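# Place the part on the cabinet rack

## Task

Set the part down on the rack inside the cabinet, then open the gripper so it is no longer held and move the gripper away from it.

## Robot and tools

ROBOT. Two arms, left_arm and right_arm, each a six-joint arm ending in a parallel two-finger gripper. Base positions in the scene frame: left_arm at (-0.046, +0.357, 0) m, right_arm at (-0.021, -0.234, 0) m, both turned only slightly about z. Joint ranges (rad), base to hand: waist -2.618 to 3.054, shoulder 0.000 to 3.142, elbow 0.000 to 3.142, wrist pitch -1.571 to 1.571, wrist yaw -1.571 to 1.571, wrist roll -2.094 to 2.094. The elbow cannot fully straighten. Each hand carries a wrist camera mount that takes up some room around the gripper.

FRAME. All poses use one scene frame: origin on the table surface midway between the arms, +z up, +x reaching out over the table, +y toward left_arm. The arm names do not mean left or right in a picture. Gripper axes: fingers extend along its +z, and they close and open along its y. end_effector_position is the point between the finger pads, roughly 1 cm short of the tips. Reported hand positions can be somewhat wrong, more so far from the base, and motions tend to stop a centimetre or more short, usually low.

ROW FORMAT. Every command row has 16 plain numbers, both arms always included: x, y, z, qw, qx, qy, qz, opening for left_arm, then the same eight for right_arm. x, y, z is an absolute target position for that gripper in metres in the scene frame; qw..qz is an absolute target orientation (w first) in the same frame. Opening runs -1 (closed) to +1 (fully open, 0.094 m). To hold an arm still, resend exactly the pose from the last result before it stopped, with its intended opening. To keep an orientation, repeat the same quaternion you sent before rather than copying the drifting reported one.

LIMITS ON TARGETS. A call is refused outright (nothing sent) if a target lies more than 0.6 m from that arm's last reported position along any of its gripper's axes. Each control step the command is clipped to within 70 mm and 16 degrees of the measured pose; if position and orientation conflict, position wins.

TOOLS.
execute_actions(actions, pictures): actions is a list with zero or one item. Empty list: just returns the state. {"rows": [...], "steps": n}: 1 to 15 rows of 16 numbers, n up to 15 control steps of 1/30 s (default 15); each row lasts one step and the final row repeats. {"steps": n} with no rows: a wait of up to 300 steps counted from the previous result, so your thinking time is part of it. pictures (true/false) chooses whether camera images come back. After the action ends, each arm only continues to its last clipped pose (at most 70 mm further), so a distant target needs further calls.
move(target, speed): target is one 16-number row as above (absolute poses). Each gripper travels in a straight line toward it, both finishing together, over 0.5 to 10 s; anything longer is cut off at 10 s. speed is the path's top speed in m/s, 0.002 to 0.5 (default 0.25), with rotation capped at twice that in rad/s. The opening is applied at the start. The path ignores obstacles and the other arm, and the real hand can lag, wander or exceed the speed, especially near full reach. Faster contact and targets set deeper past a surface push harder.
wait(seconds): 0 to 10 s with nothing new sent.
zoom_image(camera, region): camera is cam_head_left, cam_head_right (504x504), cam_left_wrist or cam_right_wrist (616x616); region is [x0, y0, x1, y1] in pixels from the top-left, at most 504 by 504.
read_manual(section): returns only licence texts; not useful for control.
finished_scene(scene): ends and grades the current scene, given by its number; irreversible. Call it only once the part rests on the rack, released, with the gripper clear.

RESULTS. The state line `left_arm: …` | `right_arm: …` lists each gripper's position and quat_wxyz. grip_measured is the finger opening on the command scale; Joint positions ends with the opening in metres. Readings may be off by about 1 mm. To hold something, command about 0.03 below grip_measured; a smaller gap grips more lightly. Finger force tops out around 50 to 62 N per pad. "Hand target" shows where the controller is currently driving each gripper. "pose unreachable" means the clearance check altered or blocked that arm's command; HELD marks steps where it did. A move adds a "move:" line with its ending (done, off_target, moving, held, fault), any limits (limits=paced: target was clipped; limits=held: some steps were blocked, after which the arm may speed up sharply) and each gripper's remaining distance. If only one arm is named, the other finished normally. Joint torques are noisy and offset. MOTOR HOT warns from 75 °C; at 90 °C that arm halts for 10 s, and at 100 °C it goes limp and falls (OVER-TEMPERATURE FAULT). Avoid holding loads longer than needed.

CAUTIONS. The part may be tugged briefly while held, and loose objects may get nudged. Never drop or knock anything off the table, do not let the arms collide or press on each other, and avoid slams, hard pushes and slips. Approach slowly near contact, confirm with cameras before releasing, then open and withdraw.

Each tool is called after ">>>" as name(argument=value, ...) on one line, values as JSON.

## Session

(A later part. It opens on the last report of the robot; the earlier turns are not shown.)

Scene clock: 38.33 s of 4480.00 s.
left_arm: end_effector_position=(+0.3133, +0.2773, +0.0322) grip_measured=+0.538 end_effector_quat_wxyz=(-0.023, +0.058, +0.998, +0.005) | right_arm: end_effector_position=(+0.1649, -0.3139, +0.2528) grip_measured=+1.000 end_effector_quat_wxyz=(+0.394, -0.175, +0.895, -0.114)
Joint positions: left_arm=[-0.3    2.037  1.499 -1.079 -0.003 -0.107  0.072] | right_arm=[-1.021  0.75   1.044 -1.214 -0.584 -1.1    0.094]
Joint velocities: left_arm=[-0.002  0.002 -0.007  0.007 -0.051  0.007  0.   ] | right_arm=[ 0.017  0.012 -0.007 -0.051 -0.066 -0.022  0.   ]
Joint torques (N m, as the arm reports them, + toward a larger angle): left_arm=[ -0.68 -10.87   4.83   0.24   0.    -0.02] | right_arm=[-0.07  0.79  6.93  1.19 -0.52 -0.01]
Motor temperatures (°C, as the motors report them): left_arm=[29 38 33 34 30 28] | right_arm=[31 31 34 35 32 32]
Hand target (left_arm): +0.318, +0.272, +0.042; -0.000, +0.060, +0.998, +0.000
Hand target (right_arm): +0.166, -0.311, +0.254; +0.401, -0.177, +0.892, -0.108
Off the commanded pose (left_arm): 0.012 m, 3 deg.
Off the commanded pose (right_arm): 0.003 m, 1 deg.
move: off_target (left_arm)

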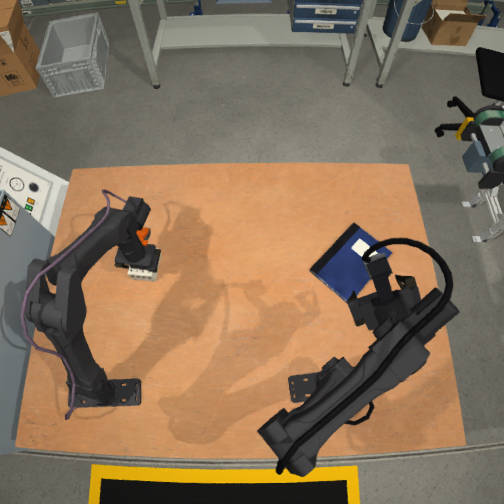

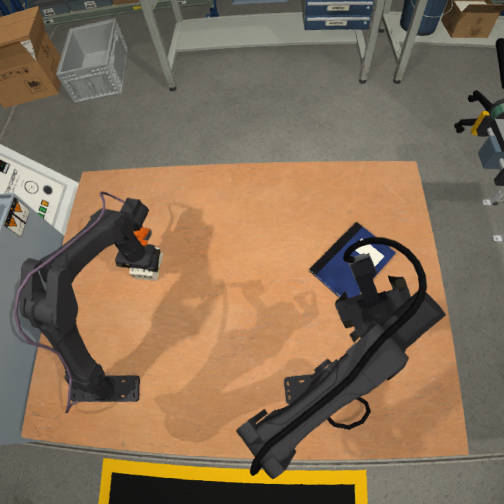

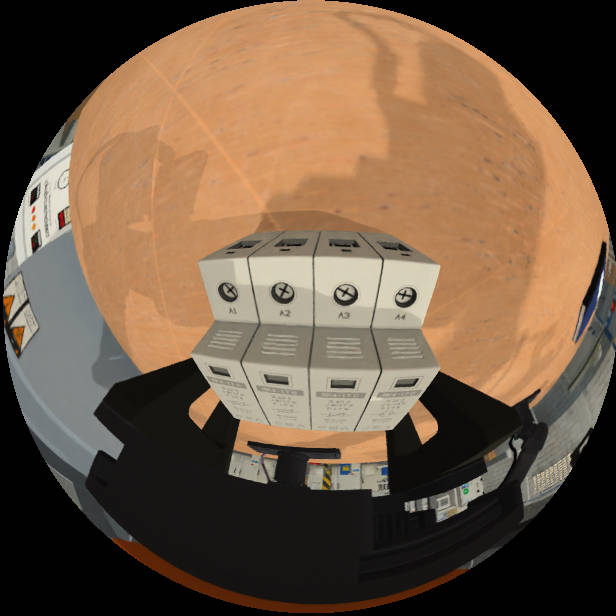

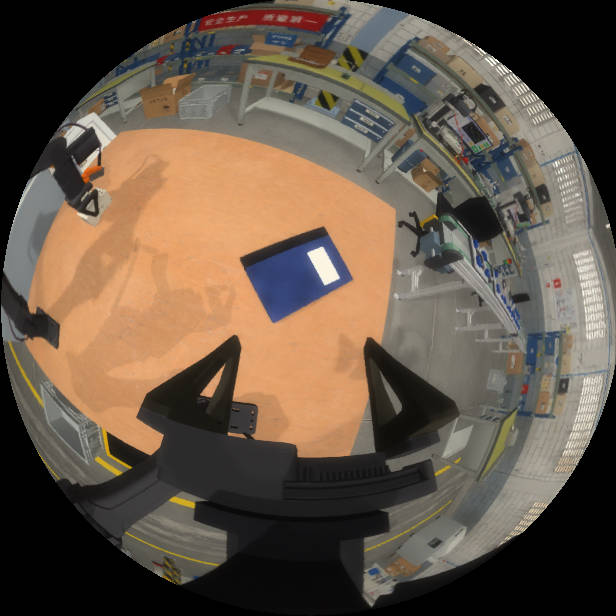

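>>> move(target=[0.25,0.33,0.33,0,-0.5,0.866,0,0.46,0.1664,-0.3113,0.2542,0.401,-0.177,0.892,-0.108,1], speed=0.2)

Scene clock: 43.90 s of 4480.00 s.
left_arm: end_effector_position=(+0.2515, +0.3254, +0.3089) grip_measured=+0.536 end_effector_quat_wxyz=(+0.169, -0.474, +0.856, -0.122) | right_arm: end_effector_position=(+0.1649, -0.3138, +0.2528) grip_measured=+1.000 end_effector_quat_wxyz=(+0.394, -0.175, +0.895, -0.114)
Joint positions: left_arm=[-0.183  1.489  1.906 -1.568  0.005 -1.12   0.072] | right_arm=[-1.021  0.75   1.044 -1.214 -0.584 -1.1    0.094]
Joint velocities: left_arm=[ 0.007  0.002 -0.007  0.022  0.022 -0.066 -0.001] | right_arm=[ 0.007  0.002 -0.007  0.007 -0.007  0.007  0.   ]
Joint torques (N m, as the arm reports them, + toward a larger angle): left_arm=[ 0.76 -6.34  7.88  0.79 -0.07 -0.01] | right_arm=[-0.06  0.8   6.9   1.18 -0.52 -0.02]
Motor temperatures (°C, as the motors report them): left_arm=[29 39 34 34 30 28] | right_arm=[31 31 35 35 32 32]
Hand target (left_arm): +0.248, +0.330, +0.331; +0.200, -0.478, +0.843, -0.141
Hand target (right_arm): +0.166, -0.311, +0.254; +0.401, -0.177, +0.892, -0.108
Off the commanded pose (left_arm): 0.022 m, 24 deg; orientation clipped at the last step of the last action.
Off the commanded pose (right_arm): 0.003 m, 1 deg.
joint sent to its limit (left arm) — the command would take joint 4 (wrist pitch) past its lower limit, so that joint was sent only as far as its limit.
move: off_target (left_arm); limits=paced

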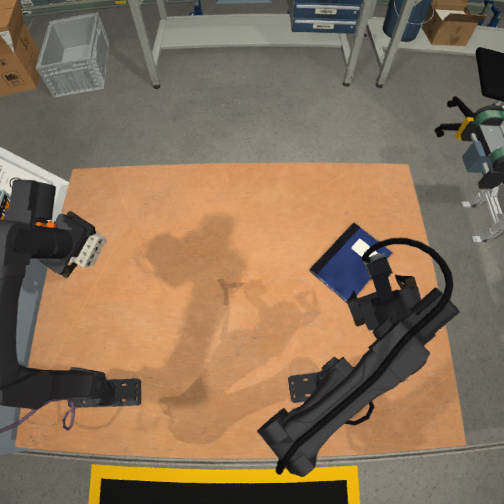

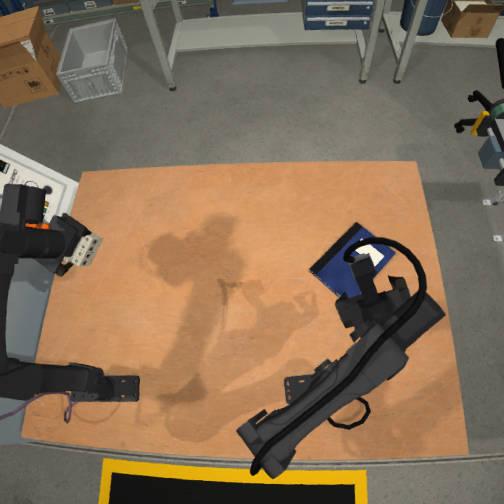

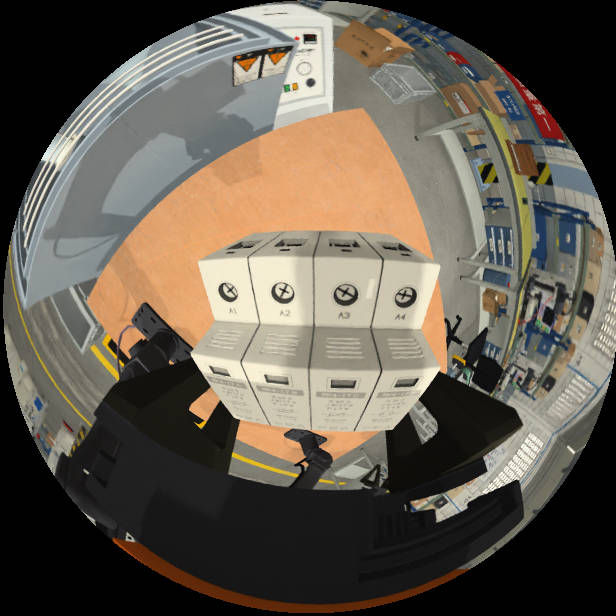

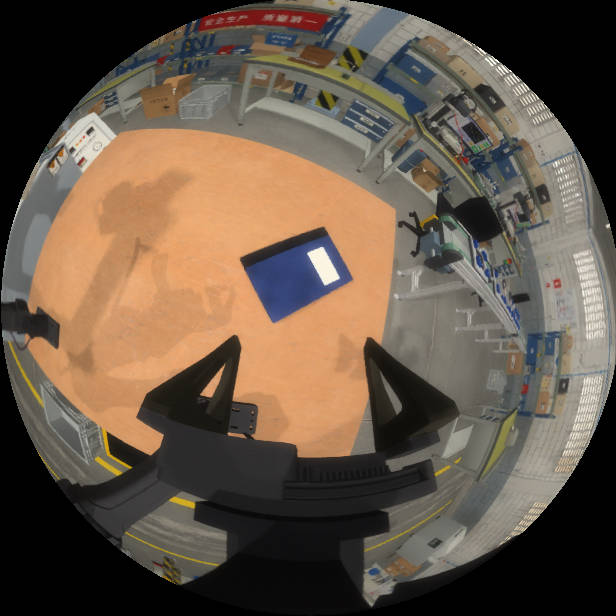

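>>> move(target=[0.30,0.285,0.07,0,0.105,0.994,0,0.46,0.1664,-0.3113,0.2542,0.401,-0.177,0.892,-0.108,1], speed=0.2)

>>> move(target=[0.30,0.285,0.046,0,0.105,0.994,0,0.46,0.1664,-0.3113,0.2542,0.401,-0.177,0.892,-0.108,1], speed=0.03)

Scene clock: 59.03 s of 4480.00 s.
left_arm: end_effector_position=(+0.2936, +0.2881, +0.0574) grip_measured=+0.538 end_effector_quat_wxyz=(-0.027, +0.093, +0.995, -0.003) | right_arm: end_effector_position=(+0.1650, -0.3138, +0.2528) grip_measured=+1.000 end_effector_quat_wxyz=(+0.394, -0.175, +0.895, -0.114)
Joint positions: left_arm=[-0.274  1.939  1.46  -1.146  0.012 -0.011  0.072] | right_arm=[-1.021  0.75   1.044 -1.214 -0.584 -1.1    0.094]
Joint velocities: left_arm=[ 0.007 -0.012  0.017  0.081  0.007  0.066  0.   ] | right_arm=[-0.002 -0.007  0.002 -0.081 -0.007  0.037  0.   ]
Joint torques (N m, as the arm reports them, + toward a larger angle): left_arm=[-0.58 -9.88  5.72  0.19 -0.1   0.09] | right_arm=[ 0.01  0.79  6.94  1.17 -0.52  0.  ]
Motor temperatures (°C, as the motors report them): left_arm=[29 37 35 35 30 28] | right_arm=[31 31 35 35 32 32]
Hand target (left_arm): +0.301, +0.285, +0.068; -0.001, +0.103, +0.995, -0.002
Hand target (right_arm): +0.166, -0.311, +0.254; +0.401, -0.177, +0.892, -0.108
Off the commanded pose (left_arm): 0.014 m, 3 deg.
Off the commanded pose (right_arm): 0.003 m, 1 deg.
After step 120, 7.40 s passed at rest.
move: off_target (left_arm)

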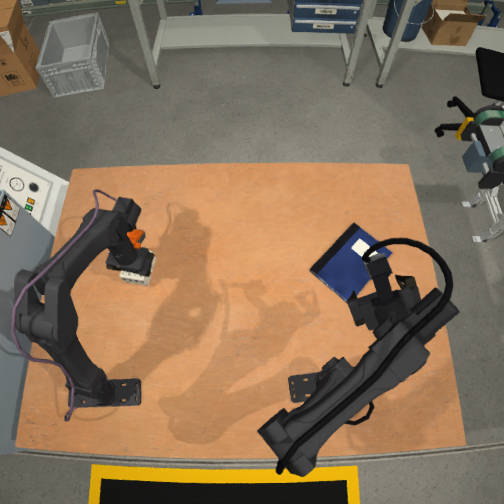

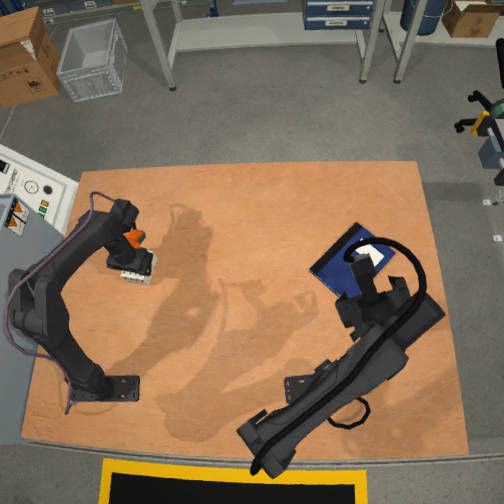

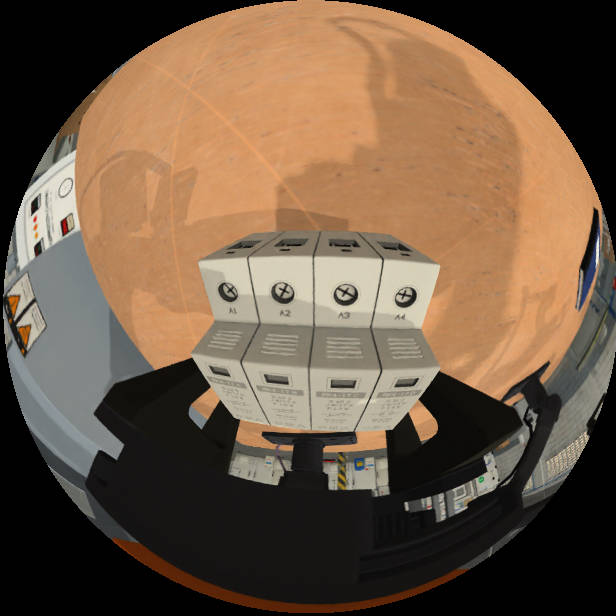

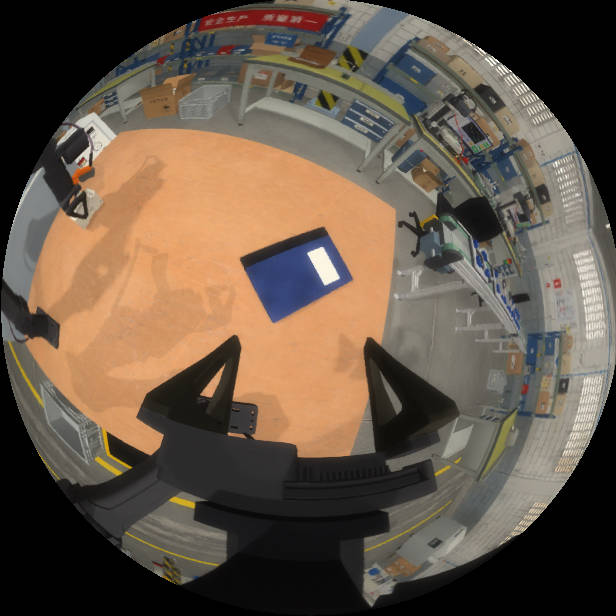

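Scene clock: 60.27 s of 4480.00 s.
left_arm: end_effector_position=(+0.2904, +0.2893, +0.0340) grip_measured=+0.538 end_effector_quat_wxyz=(-0.031, +0.094, +0.995, -0.001) | right_arm: end_effector_position=(+0.1649, -0.3139, +0.2528) grip_measured=+1.000 end_effector_quat_wxyz=(+0.394, -0.175, +0.895, -0.114)
Joint positions: left_arm=[-0.274  1.959  1.392 -1.066  0.009 -0.009  0.072] | right_arm=[-1.021  0.75   1.044 -1.214 -0.584 -1.1    0.094]
Joint velocities: left_arm=[-0.007  0.012 -0.012 -0.022 -0.007 -0.022 -0.   ] | right_arm=[-0.007 -0.012  0.007 -0.022 -0.037 -0.037  0.   ]
Joint torques (N m, as the arm reports them, + toward a larger angle): left_arm=[ -0.83 -10.36   5.49   0.22  -0.08   0.11] | right_arm=[-0.03  0.79  6.95  1.17 -0.51  0.  ]
Motor temperatures (°C, as the motors report them): left_arm=[29 38 34 35 30 28] | right_arm=[31 31 35 35 32 32]
Hand target (left_arm): +0.300, +0.285, +0.046; -0.000, +0.105, +0.994, -0.000
Hand target (right_arm): +0.166, -0.311, +0.254; +0.401, -0.177, +0.892, -0.108
Off the commanded pose (left_arm): 0.016 m, 4 deg.
Off the commanded pose (right_arm): 0.003 m, 1 deg.
move: off_target (left_arm)

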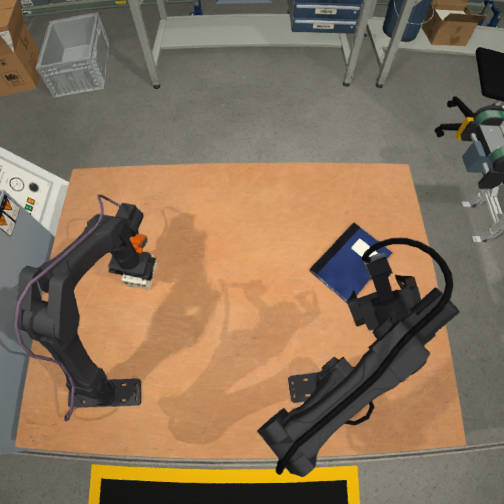

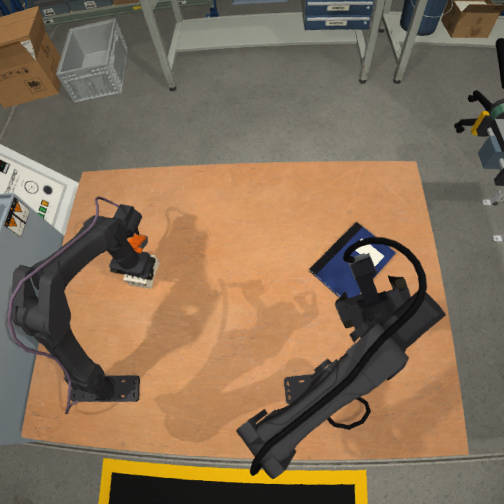

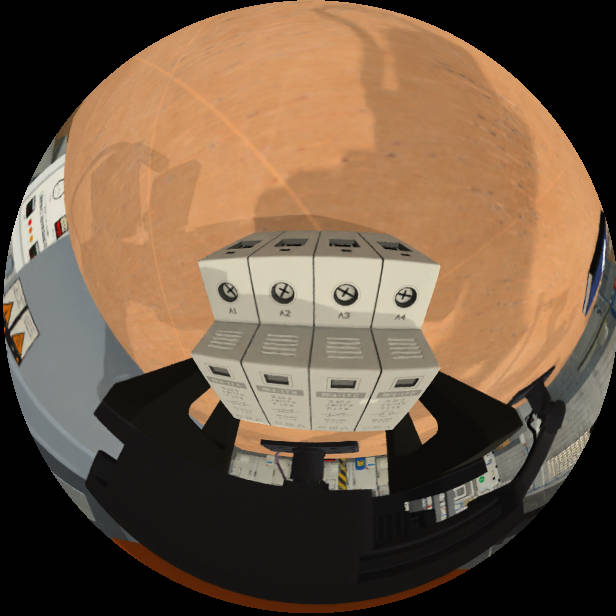

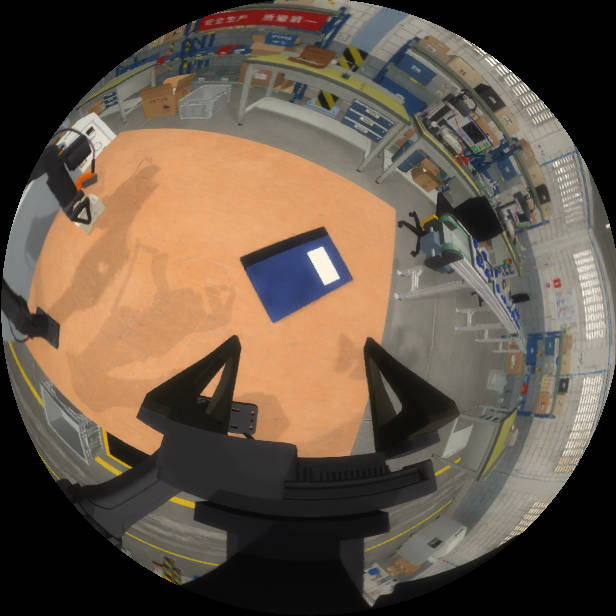

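>>> move(target=[0.295,0.288,0.04,0,0.105,0.994,0,1,0.1664,-0.3113,0.2542,0.401,-0.177,0.892,-0.108,1], speed=0.03)

>>> move(target=[0.29,0.29,0.042,0.460,0.085,0.883,-0.044,1,0.1664,-0.3113,0.2542,0.401,-0.177,0.892,-0.108,1], speed=0.15)

Scene clock: 62.93 s of 4480.00 s.
left_arm: end_effector_position=(+0.2902, +0.2894, +0.0320) grip_measured=+1.000 end_effector_quat_wxyz=(-0.022, +0.097, +0.995, -0.002) | right_arm: end_effector_position=(+0.1649, -0.3139, +0.2528) grip_measured=+1.000 end_effector_quat_wxyz=(+0.394, -0.175, +0.895, -0.114)
Joint positions: left_arm=[-0.274  1.944  1.363 -1.033  0.008 -0.003  0.094] | right_arm=[-1.021  0.75   1.044 -1.214 -0.584 -1.1    0.094]
Joint velocities: left_arm=[ 0.007 -0.007 -0.002 -0.037  0.081 -0.022  0.   ] | right_arm=[-0.012  0.007 -0.022  0.051  0.022 -0.007  0.   ]
Joint torques (N m, as the arm reports them, + toward a larger angle): left_arm=[ -0.43 -10.06   4.69   0.23  -0.12   0.1 ] | right_arm=[-0.05  0.79  6.96  1.17 -0.51  0.  ]
Motor temperatures (°C, as the motors report them): left_arm=[29 38 34 34 30 28] | right_arm=[31 31 35 35 32 32]
Hand target (left_arm): +0.295, +0.288, +0.040; -0.000, +0.105, +0.994, +0.000
Hand target (right_arm): +0.166, -0.311, +0.254; +0.401, -0.177, +0.892, -0.108
Off the commanded pose (left_arm): 0.009 m, 3 deg.
Off the commanded pose (right_arm): 0.003 m, 1 deg.
move: off_target (left_arm)

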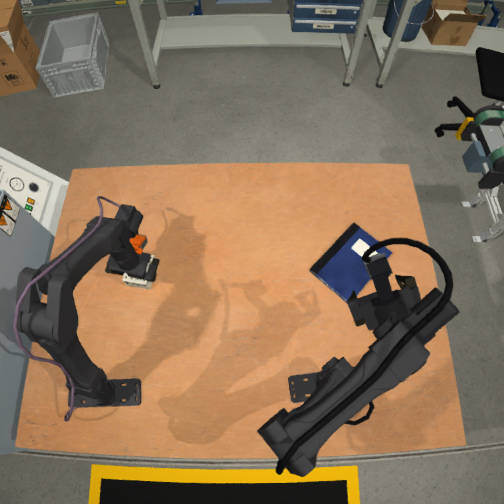

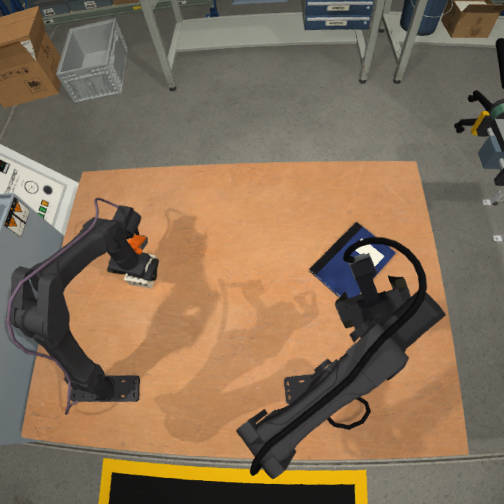

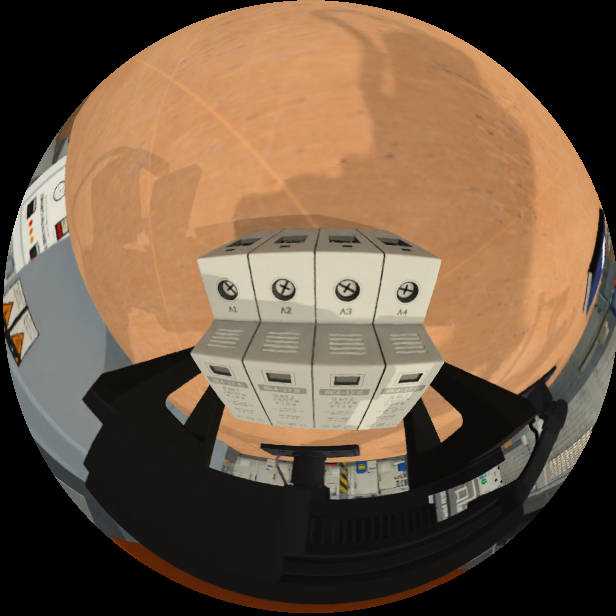

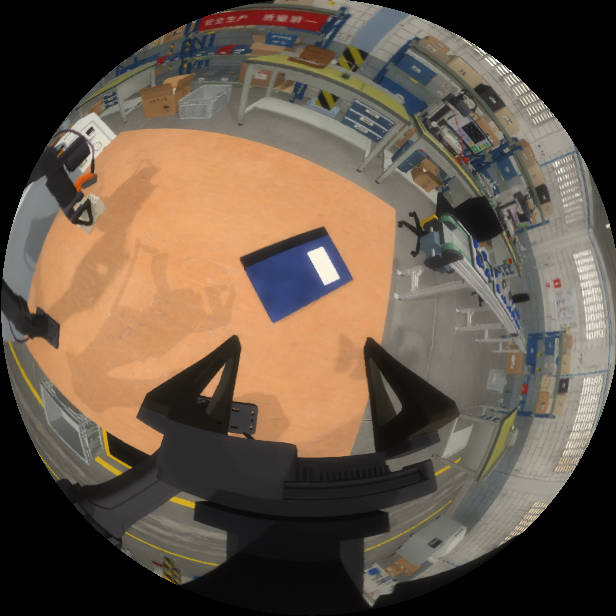

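Scene clock: 67.00 s of 4480.00 s.
left_arm: end_effector_position=(+0.2883, +0.2922, +0.0418) grip_measured=+1.000 end_effector_quat_wxyz=(+0.451, +0.086, +0.888, -0.043) | right_arm: end_effector_position=(+0.1649, -0.3138, +0.2528) grip_measured=+1.000 end_effector_quat_wxyz=(+0.394, -0.175, +0.895, -0.114)
Joint positions: left_arm=[-0.274  1.397  0.303  0.462 -0.005 -0.003  0.094] | right_arm=[-1.021  0.75   1.044 -1.214 -0.584 -1.1    0.094]
Joint velocities: left_arm=[ 0.002 -0.022 -0.002  0.081  0.007  0.007  0.   ] | right_arm=[ 0.002  0.002 -0.002 -0.051 -0.095 -0.037  0.   ]
Joint torques (N m, as the arm reports them, + toward a larger angle): left_arm=[-0.79 -3.09  4.59  1.65 -0.12  0.04] | right_arm=[-0.02  0.79  6.87  1.17 -0.52 -0.02]
Motor temperatures (°C, as the motors report them): left_arm=[29 38 34 35 30 28] | right_arm=[31 31 35 35 32 32]
Hand target (left_arm): +0.290, +0.290, +0.045; +0.460, +0.089, +0.883, -0.042
Hand target (right_arm): +0.166, -0.311, +0.254; +0.401, -0.177, +0.892, -0.108
Off the commanded pose (left_arm): 0.003 m, 1 deg.
Off the commanded pose (right_arm): 0.003 m, 1 deg.
move: done

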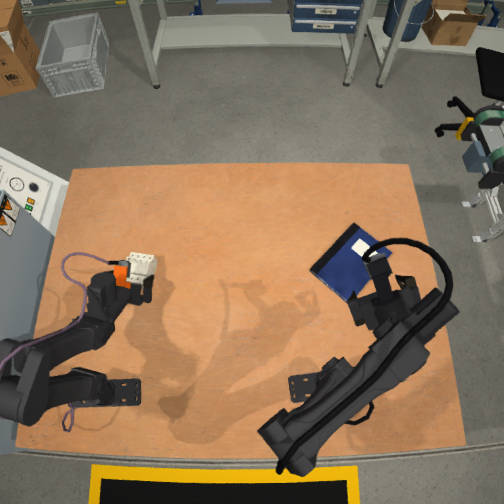

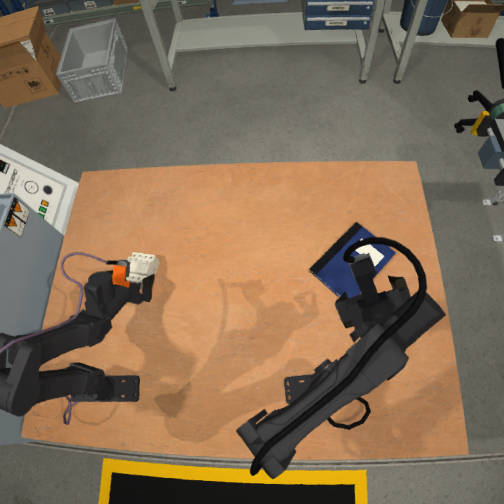

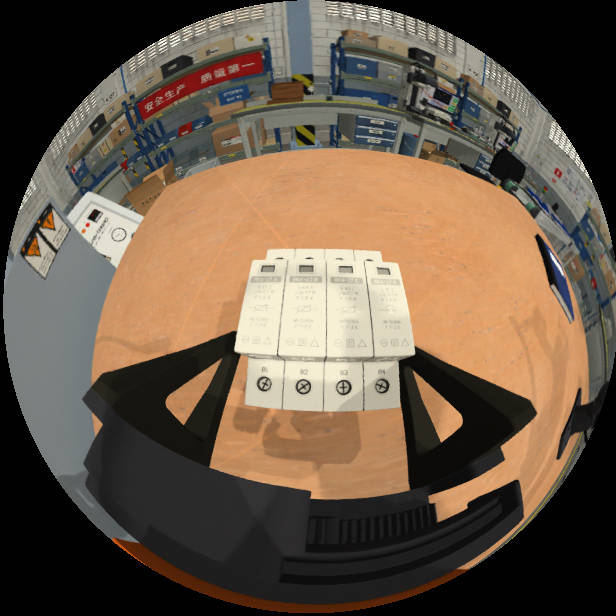

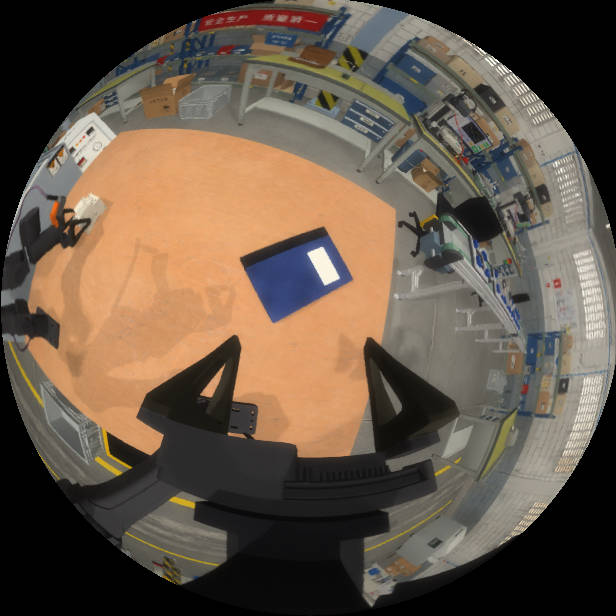

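>>> move(target=[0.312,0.286,0.04,0.460,0.085,0.883,-0.044,1,0.1664,-0.3113,0.2542,0.401,-0.177,0.892,-0.108,1], speed=0.05)

>>> zoom_image(camera="cam_right_wrist", region=[30, 150, 150, 270])

Scene clock: 69.00 s of 4480.00 s.
left_arm: end_effector_position=(+0.2981, +0.2903, +0.0266) grip_measured=+1.000 end_effector_quat_wxyz=(+0.437, +0.086, +0.894, -0.042) | right_arm: end_effector_position=(+0.1649, -0.3138, +0.2528) grip_measured=+1.000 end_effector_quat_wxyz=(+0.394, -0.175, +0.895, -0.114)
Joint positions: left_arm=[-0.274  1.513  0.338  0.513 -0.005 -0.003  0.094] | right_arm=[-1.021  0.75   1.044 -1.214 -0.584 -1.1    0.094]
Joint velocities: left_arm=[-0.017 -0.002  0.002  0.051 -0.037 -0.007  0.   ] | right_arm=[-0.012 -0.022 -0.007  0.022  0.066 -0.007  0.   ]
Joint torques (N m, as the arm reports them, + toward a larger angle): left_arm=[-0.41 -3.4   6.5   1.68 -0.07 -0.01] | right_arm=[-0.06  0.74  6.95  1.19 -0.53  0.  ]
Motor temperatures (°C, as the motors report them): left_arm=[29 37 34 36 30 28] | right_arm=[31 31 35 35 32 32]
Hand target (left_arm): +0.311, +0.286, +0.040; +0.460, +0.085, +0.883, -0.044
Hand target (right_arm): +0.166, -0.311, +0.254; +0.401, -0.177, +0.892, -0.108
Off the commanded pose (left_arm): 0.020 m, 3 deg.
Off the commanded pose (right_arm): 0.003 m, 1 deg.
move: off_target (left_arm)

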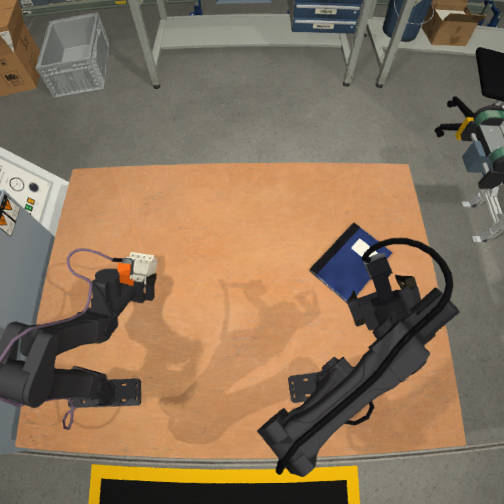

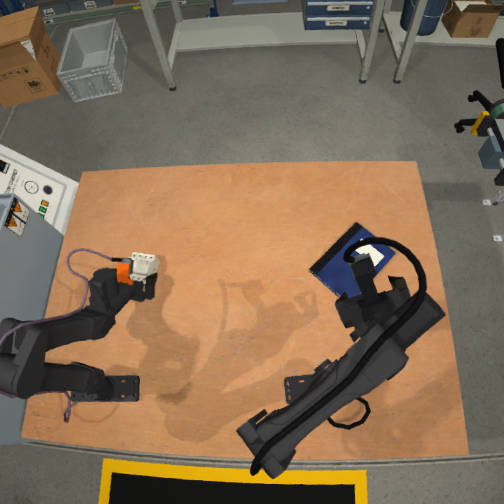

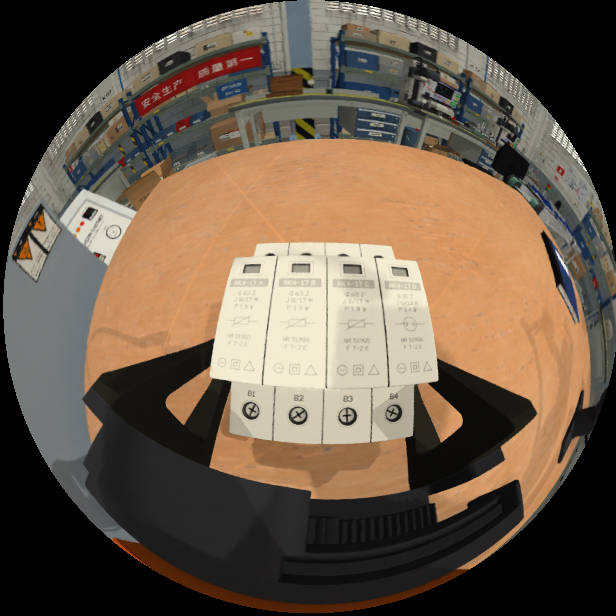

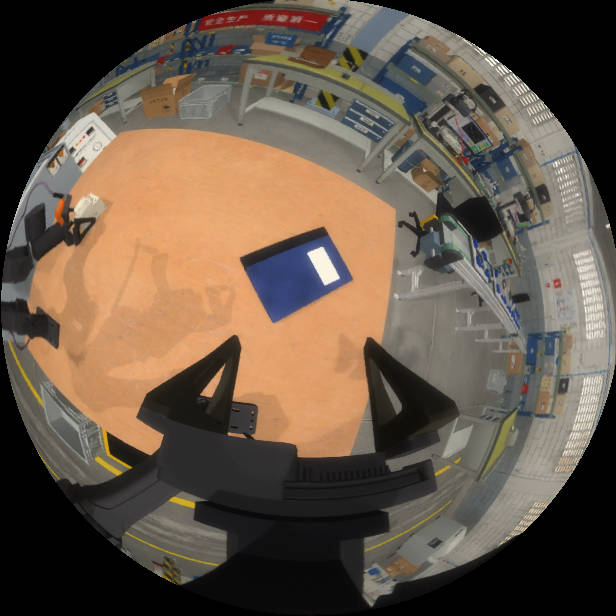

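Region (30, 150, 150, 270) of cam_right_wrist's 616x616 image, scaled by 4.200, with more detail than that image has.

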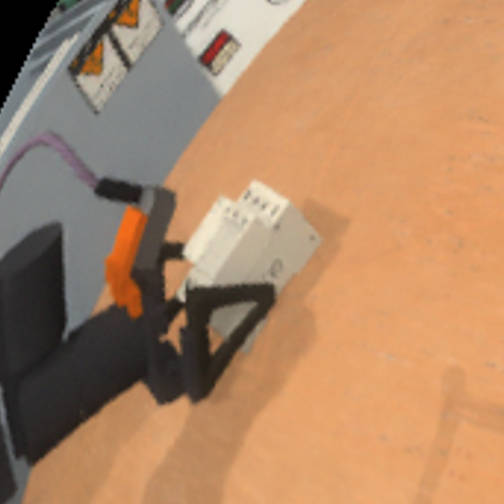

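>>> move(target=[0.318,0.285,0.052,0.460,0.085,0.883,-0.044,1,0.1664,-0.3113,0.2542,0.401,-0.177,0.892,-0.108,1], speed=0.05)

>>> move(target=[0.318,0.285,0.052,0.460,0.085,0.883,-0.044,0.47,0.1664,-0.3113,0.2542,0.401,-0.177,0.892,-0.108,1])

Scene clock: 71.27 s of 4480.00 s.
left_arm: end_effector_position=(+0.3075, +0.2884, +0.0342) grip_measured=+1.000 end_effector_quat_wxyz=(+0.439, +0.086, +0.894, -0.042) | right_arm: end_effector_position=(+0.1649, -0.3139, +0.2528) grip_measured=+1.000 end_effector_quat_wxyz=(+0.394, -0.175, +0.895, -0.114)
Joint positions: left_arm=[-0.274  1.513  0.383  0.471 -0.005 -0.003  0.094] | right_arm=[-1.021  0.75   1.044 -1.214 -0.584 -1.1    0.094]
Joint velocities: left_arm=[-0.017 -0.027 -0.017 -0.037 -0.022 -0.022  0.   ] | right_arm=[-0.017  0.002  0.002 -0.066 -0.081 -0.007  0.   ]
Joint torques (N m, as the arm reports them, + toward a larger angle): left_arm=[-0.35 -5.93  6.65  1.34 -0.07  0.  ] | right_arm=[-0.02  0.82  6.91  1.19 -0.51  0.  ]
Motor temperatures (°C, as the motors report them): left_arm=[29 37 34 36 30 28] | right_arm=[31 31 35 36 32 32]
Hand target (left_arm): +0.318, +0.285, +0.052; +0.460, +0.085, +0.883, -0.044
Hand target (right_arm): +0.166, -0.311, +0.254; +0.401, -0.177, +0.892, -0.108
Off the commanded pose (left_arm): 0.021 m, 3 deg.
Off the commanded pose (right_arm): 0.003 m, 1 deg.
move: off_target (left_arm)

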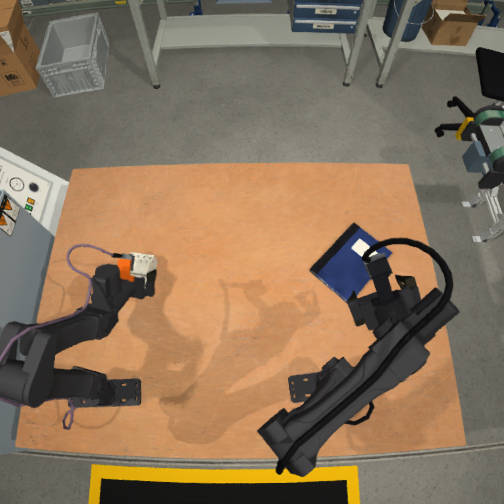

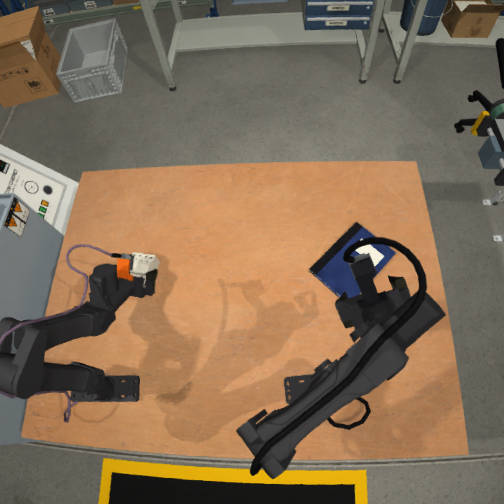

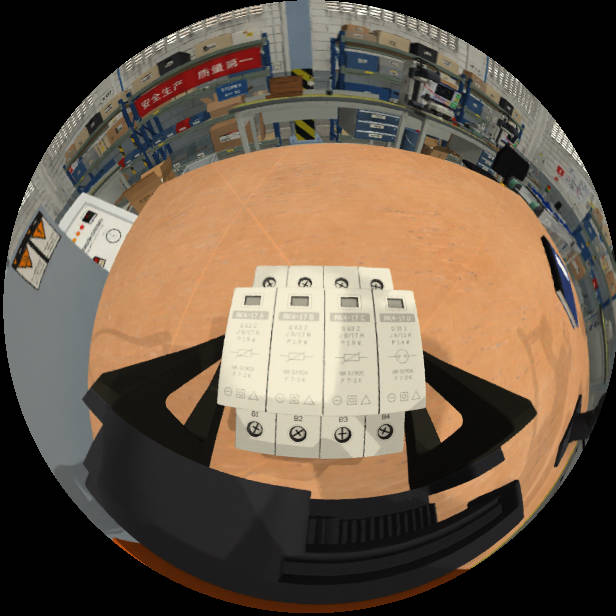

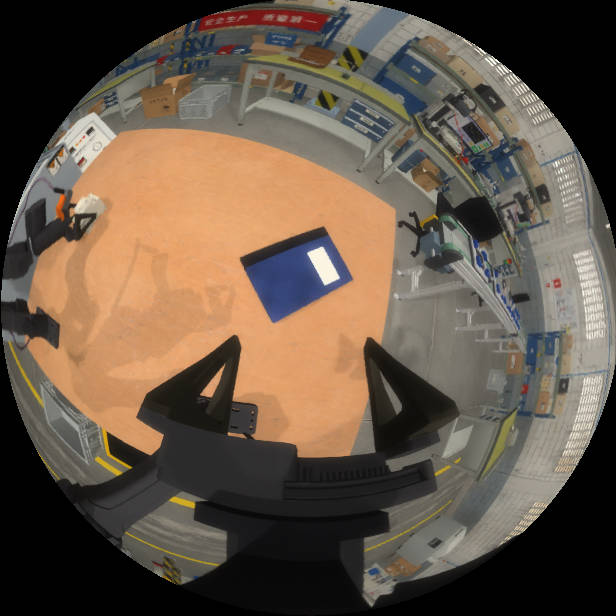

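Scene clock: 71.97 s of 4480.00 s.
left_arm: end_effector_position=(+0.3071, +0.2876, +0.0339) grip_measured=+0.528 end_effector_quat_wxyz=(+0.438, +0.087, +0.894, -0.044) | right_arm: end_effector_position=(+0.1649, -0.3139, +0.2528) grip_measured=+1.000 end_effector_quat_wxyz=(+0.394, -0.175, +0.895, -0.114)
Joint positions: left_arm=[-0.275  1.513  0.383  0.469 -0.002 -0.004  0.072] | right_arm=[-1.021  0.75   1.044 -1.214 -0.584 -1.1    0.094]
Joint velocities: left_arm=[-0.012 -0.007 -0.017 -0.007 -0.037  0.081  0.001] | right_arm=[-0.012  0.012  0.007 -0.037  0.051  0.007  0.   ]
Joint torques (N m, as the arm reports them, + toward a larger angle): left_arm=[-0.39 -5.94  6.62  1.35 -0.11  0.01] | right_arm=[ 0.01  0.8   6.92  1.18 -0.53 -0.01]
Motor temperatures (°C, as the motors report them): left_arm=[29 37 34 36 30 28] | right_arm=[31 31 35 36 32 32]
Hand target (left_arm): +0.317, +0.285, +0.052; +0.460, +0.085, +0.883, -0.044
Hand target (right_arm): +0.166, -0.311, +0.254; +0.401, -0.177, +0.892, -0.108
Off the commanded pose (left_arm): 0.021 m, 3 deg.
Off the commanded pose (right_arm): 0.003 m, 1 deg.
move: off_target (left_arm)

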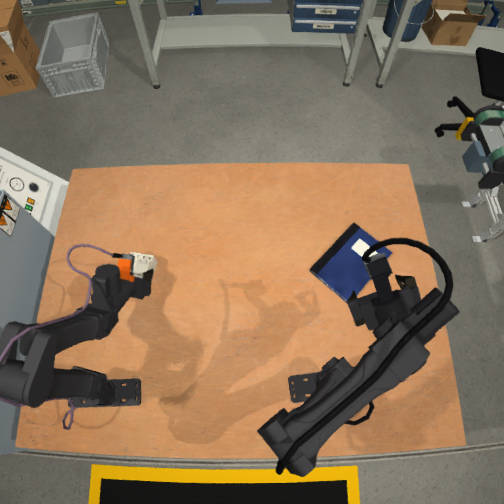

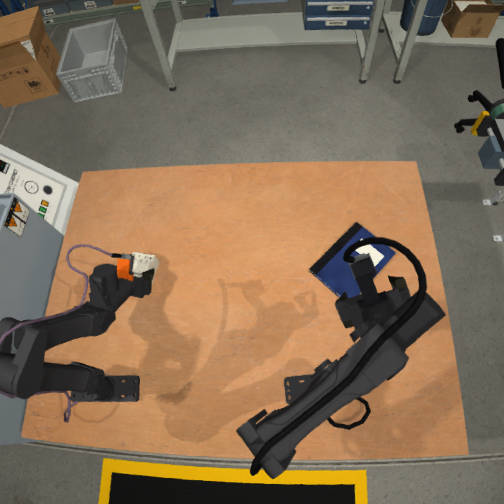

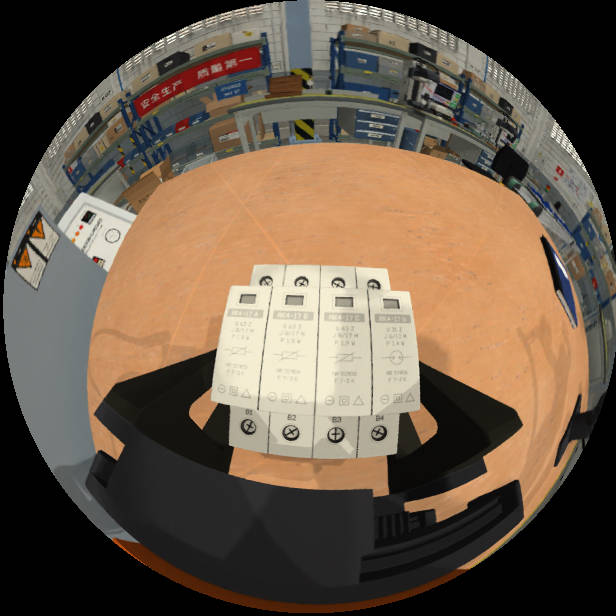

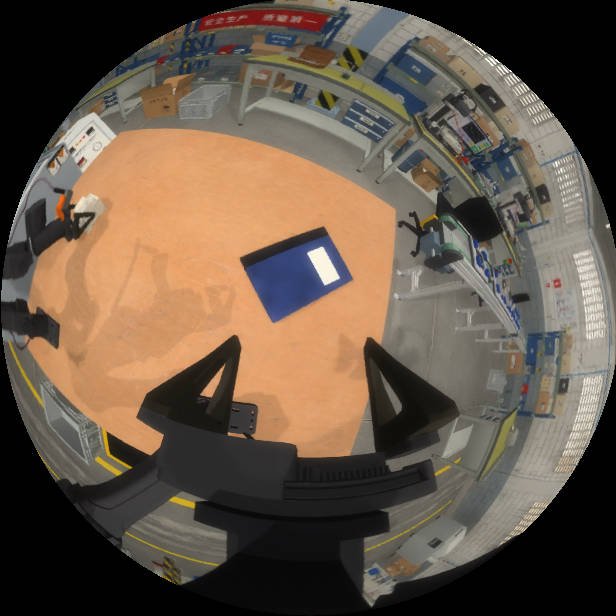

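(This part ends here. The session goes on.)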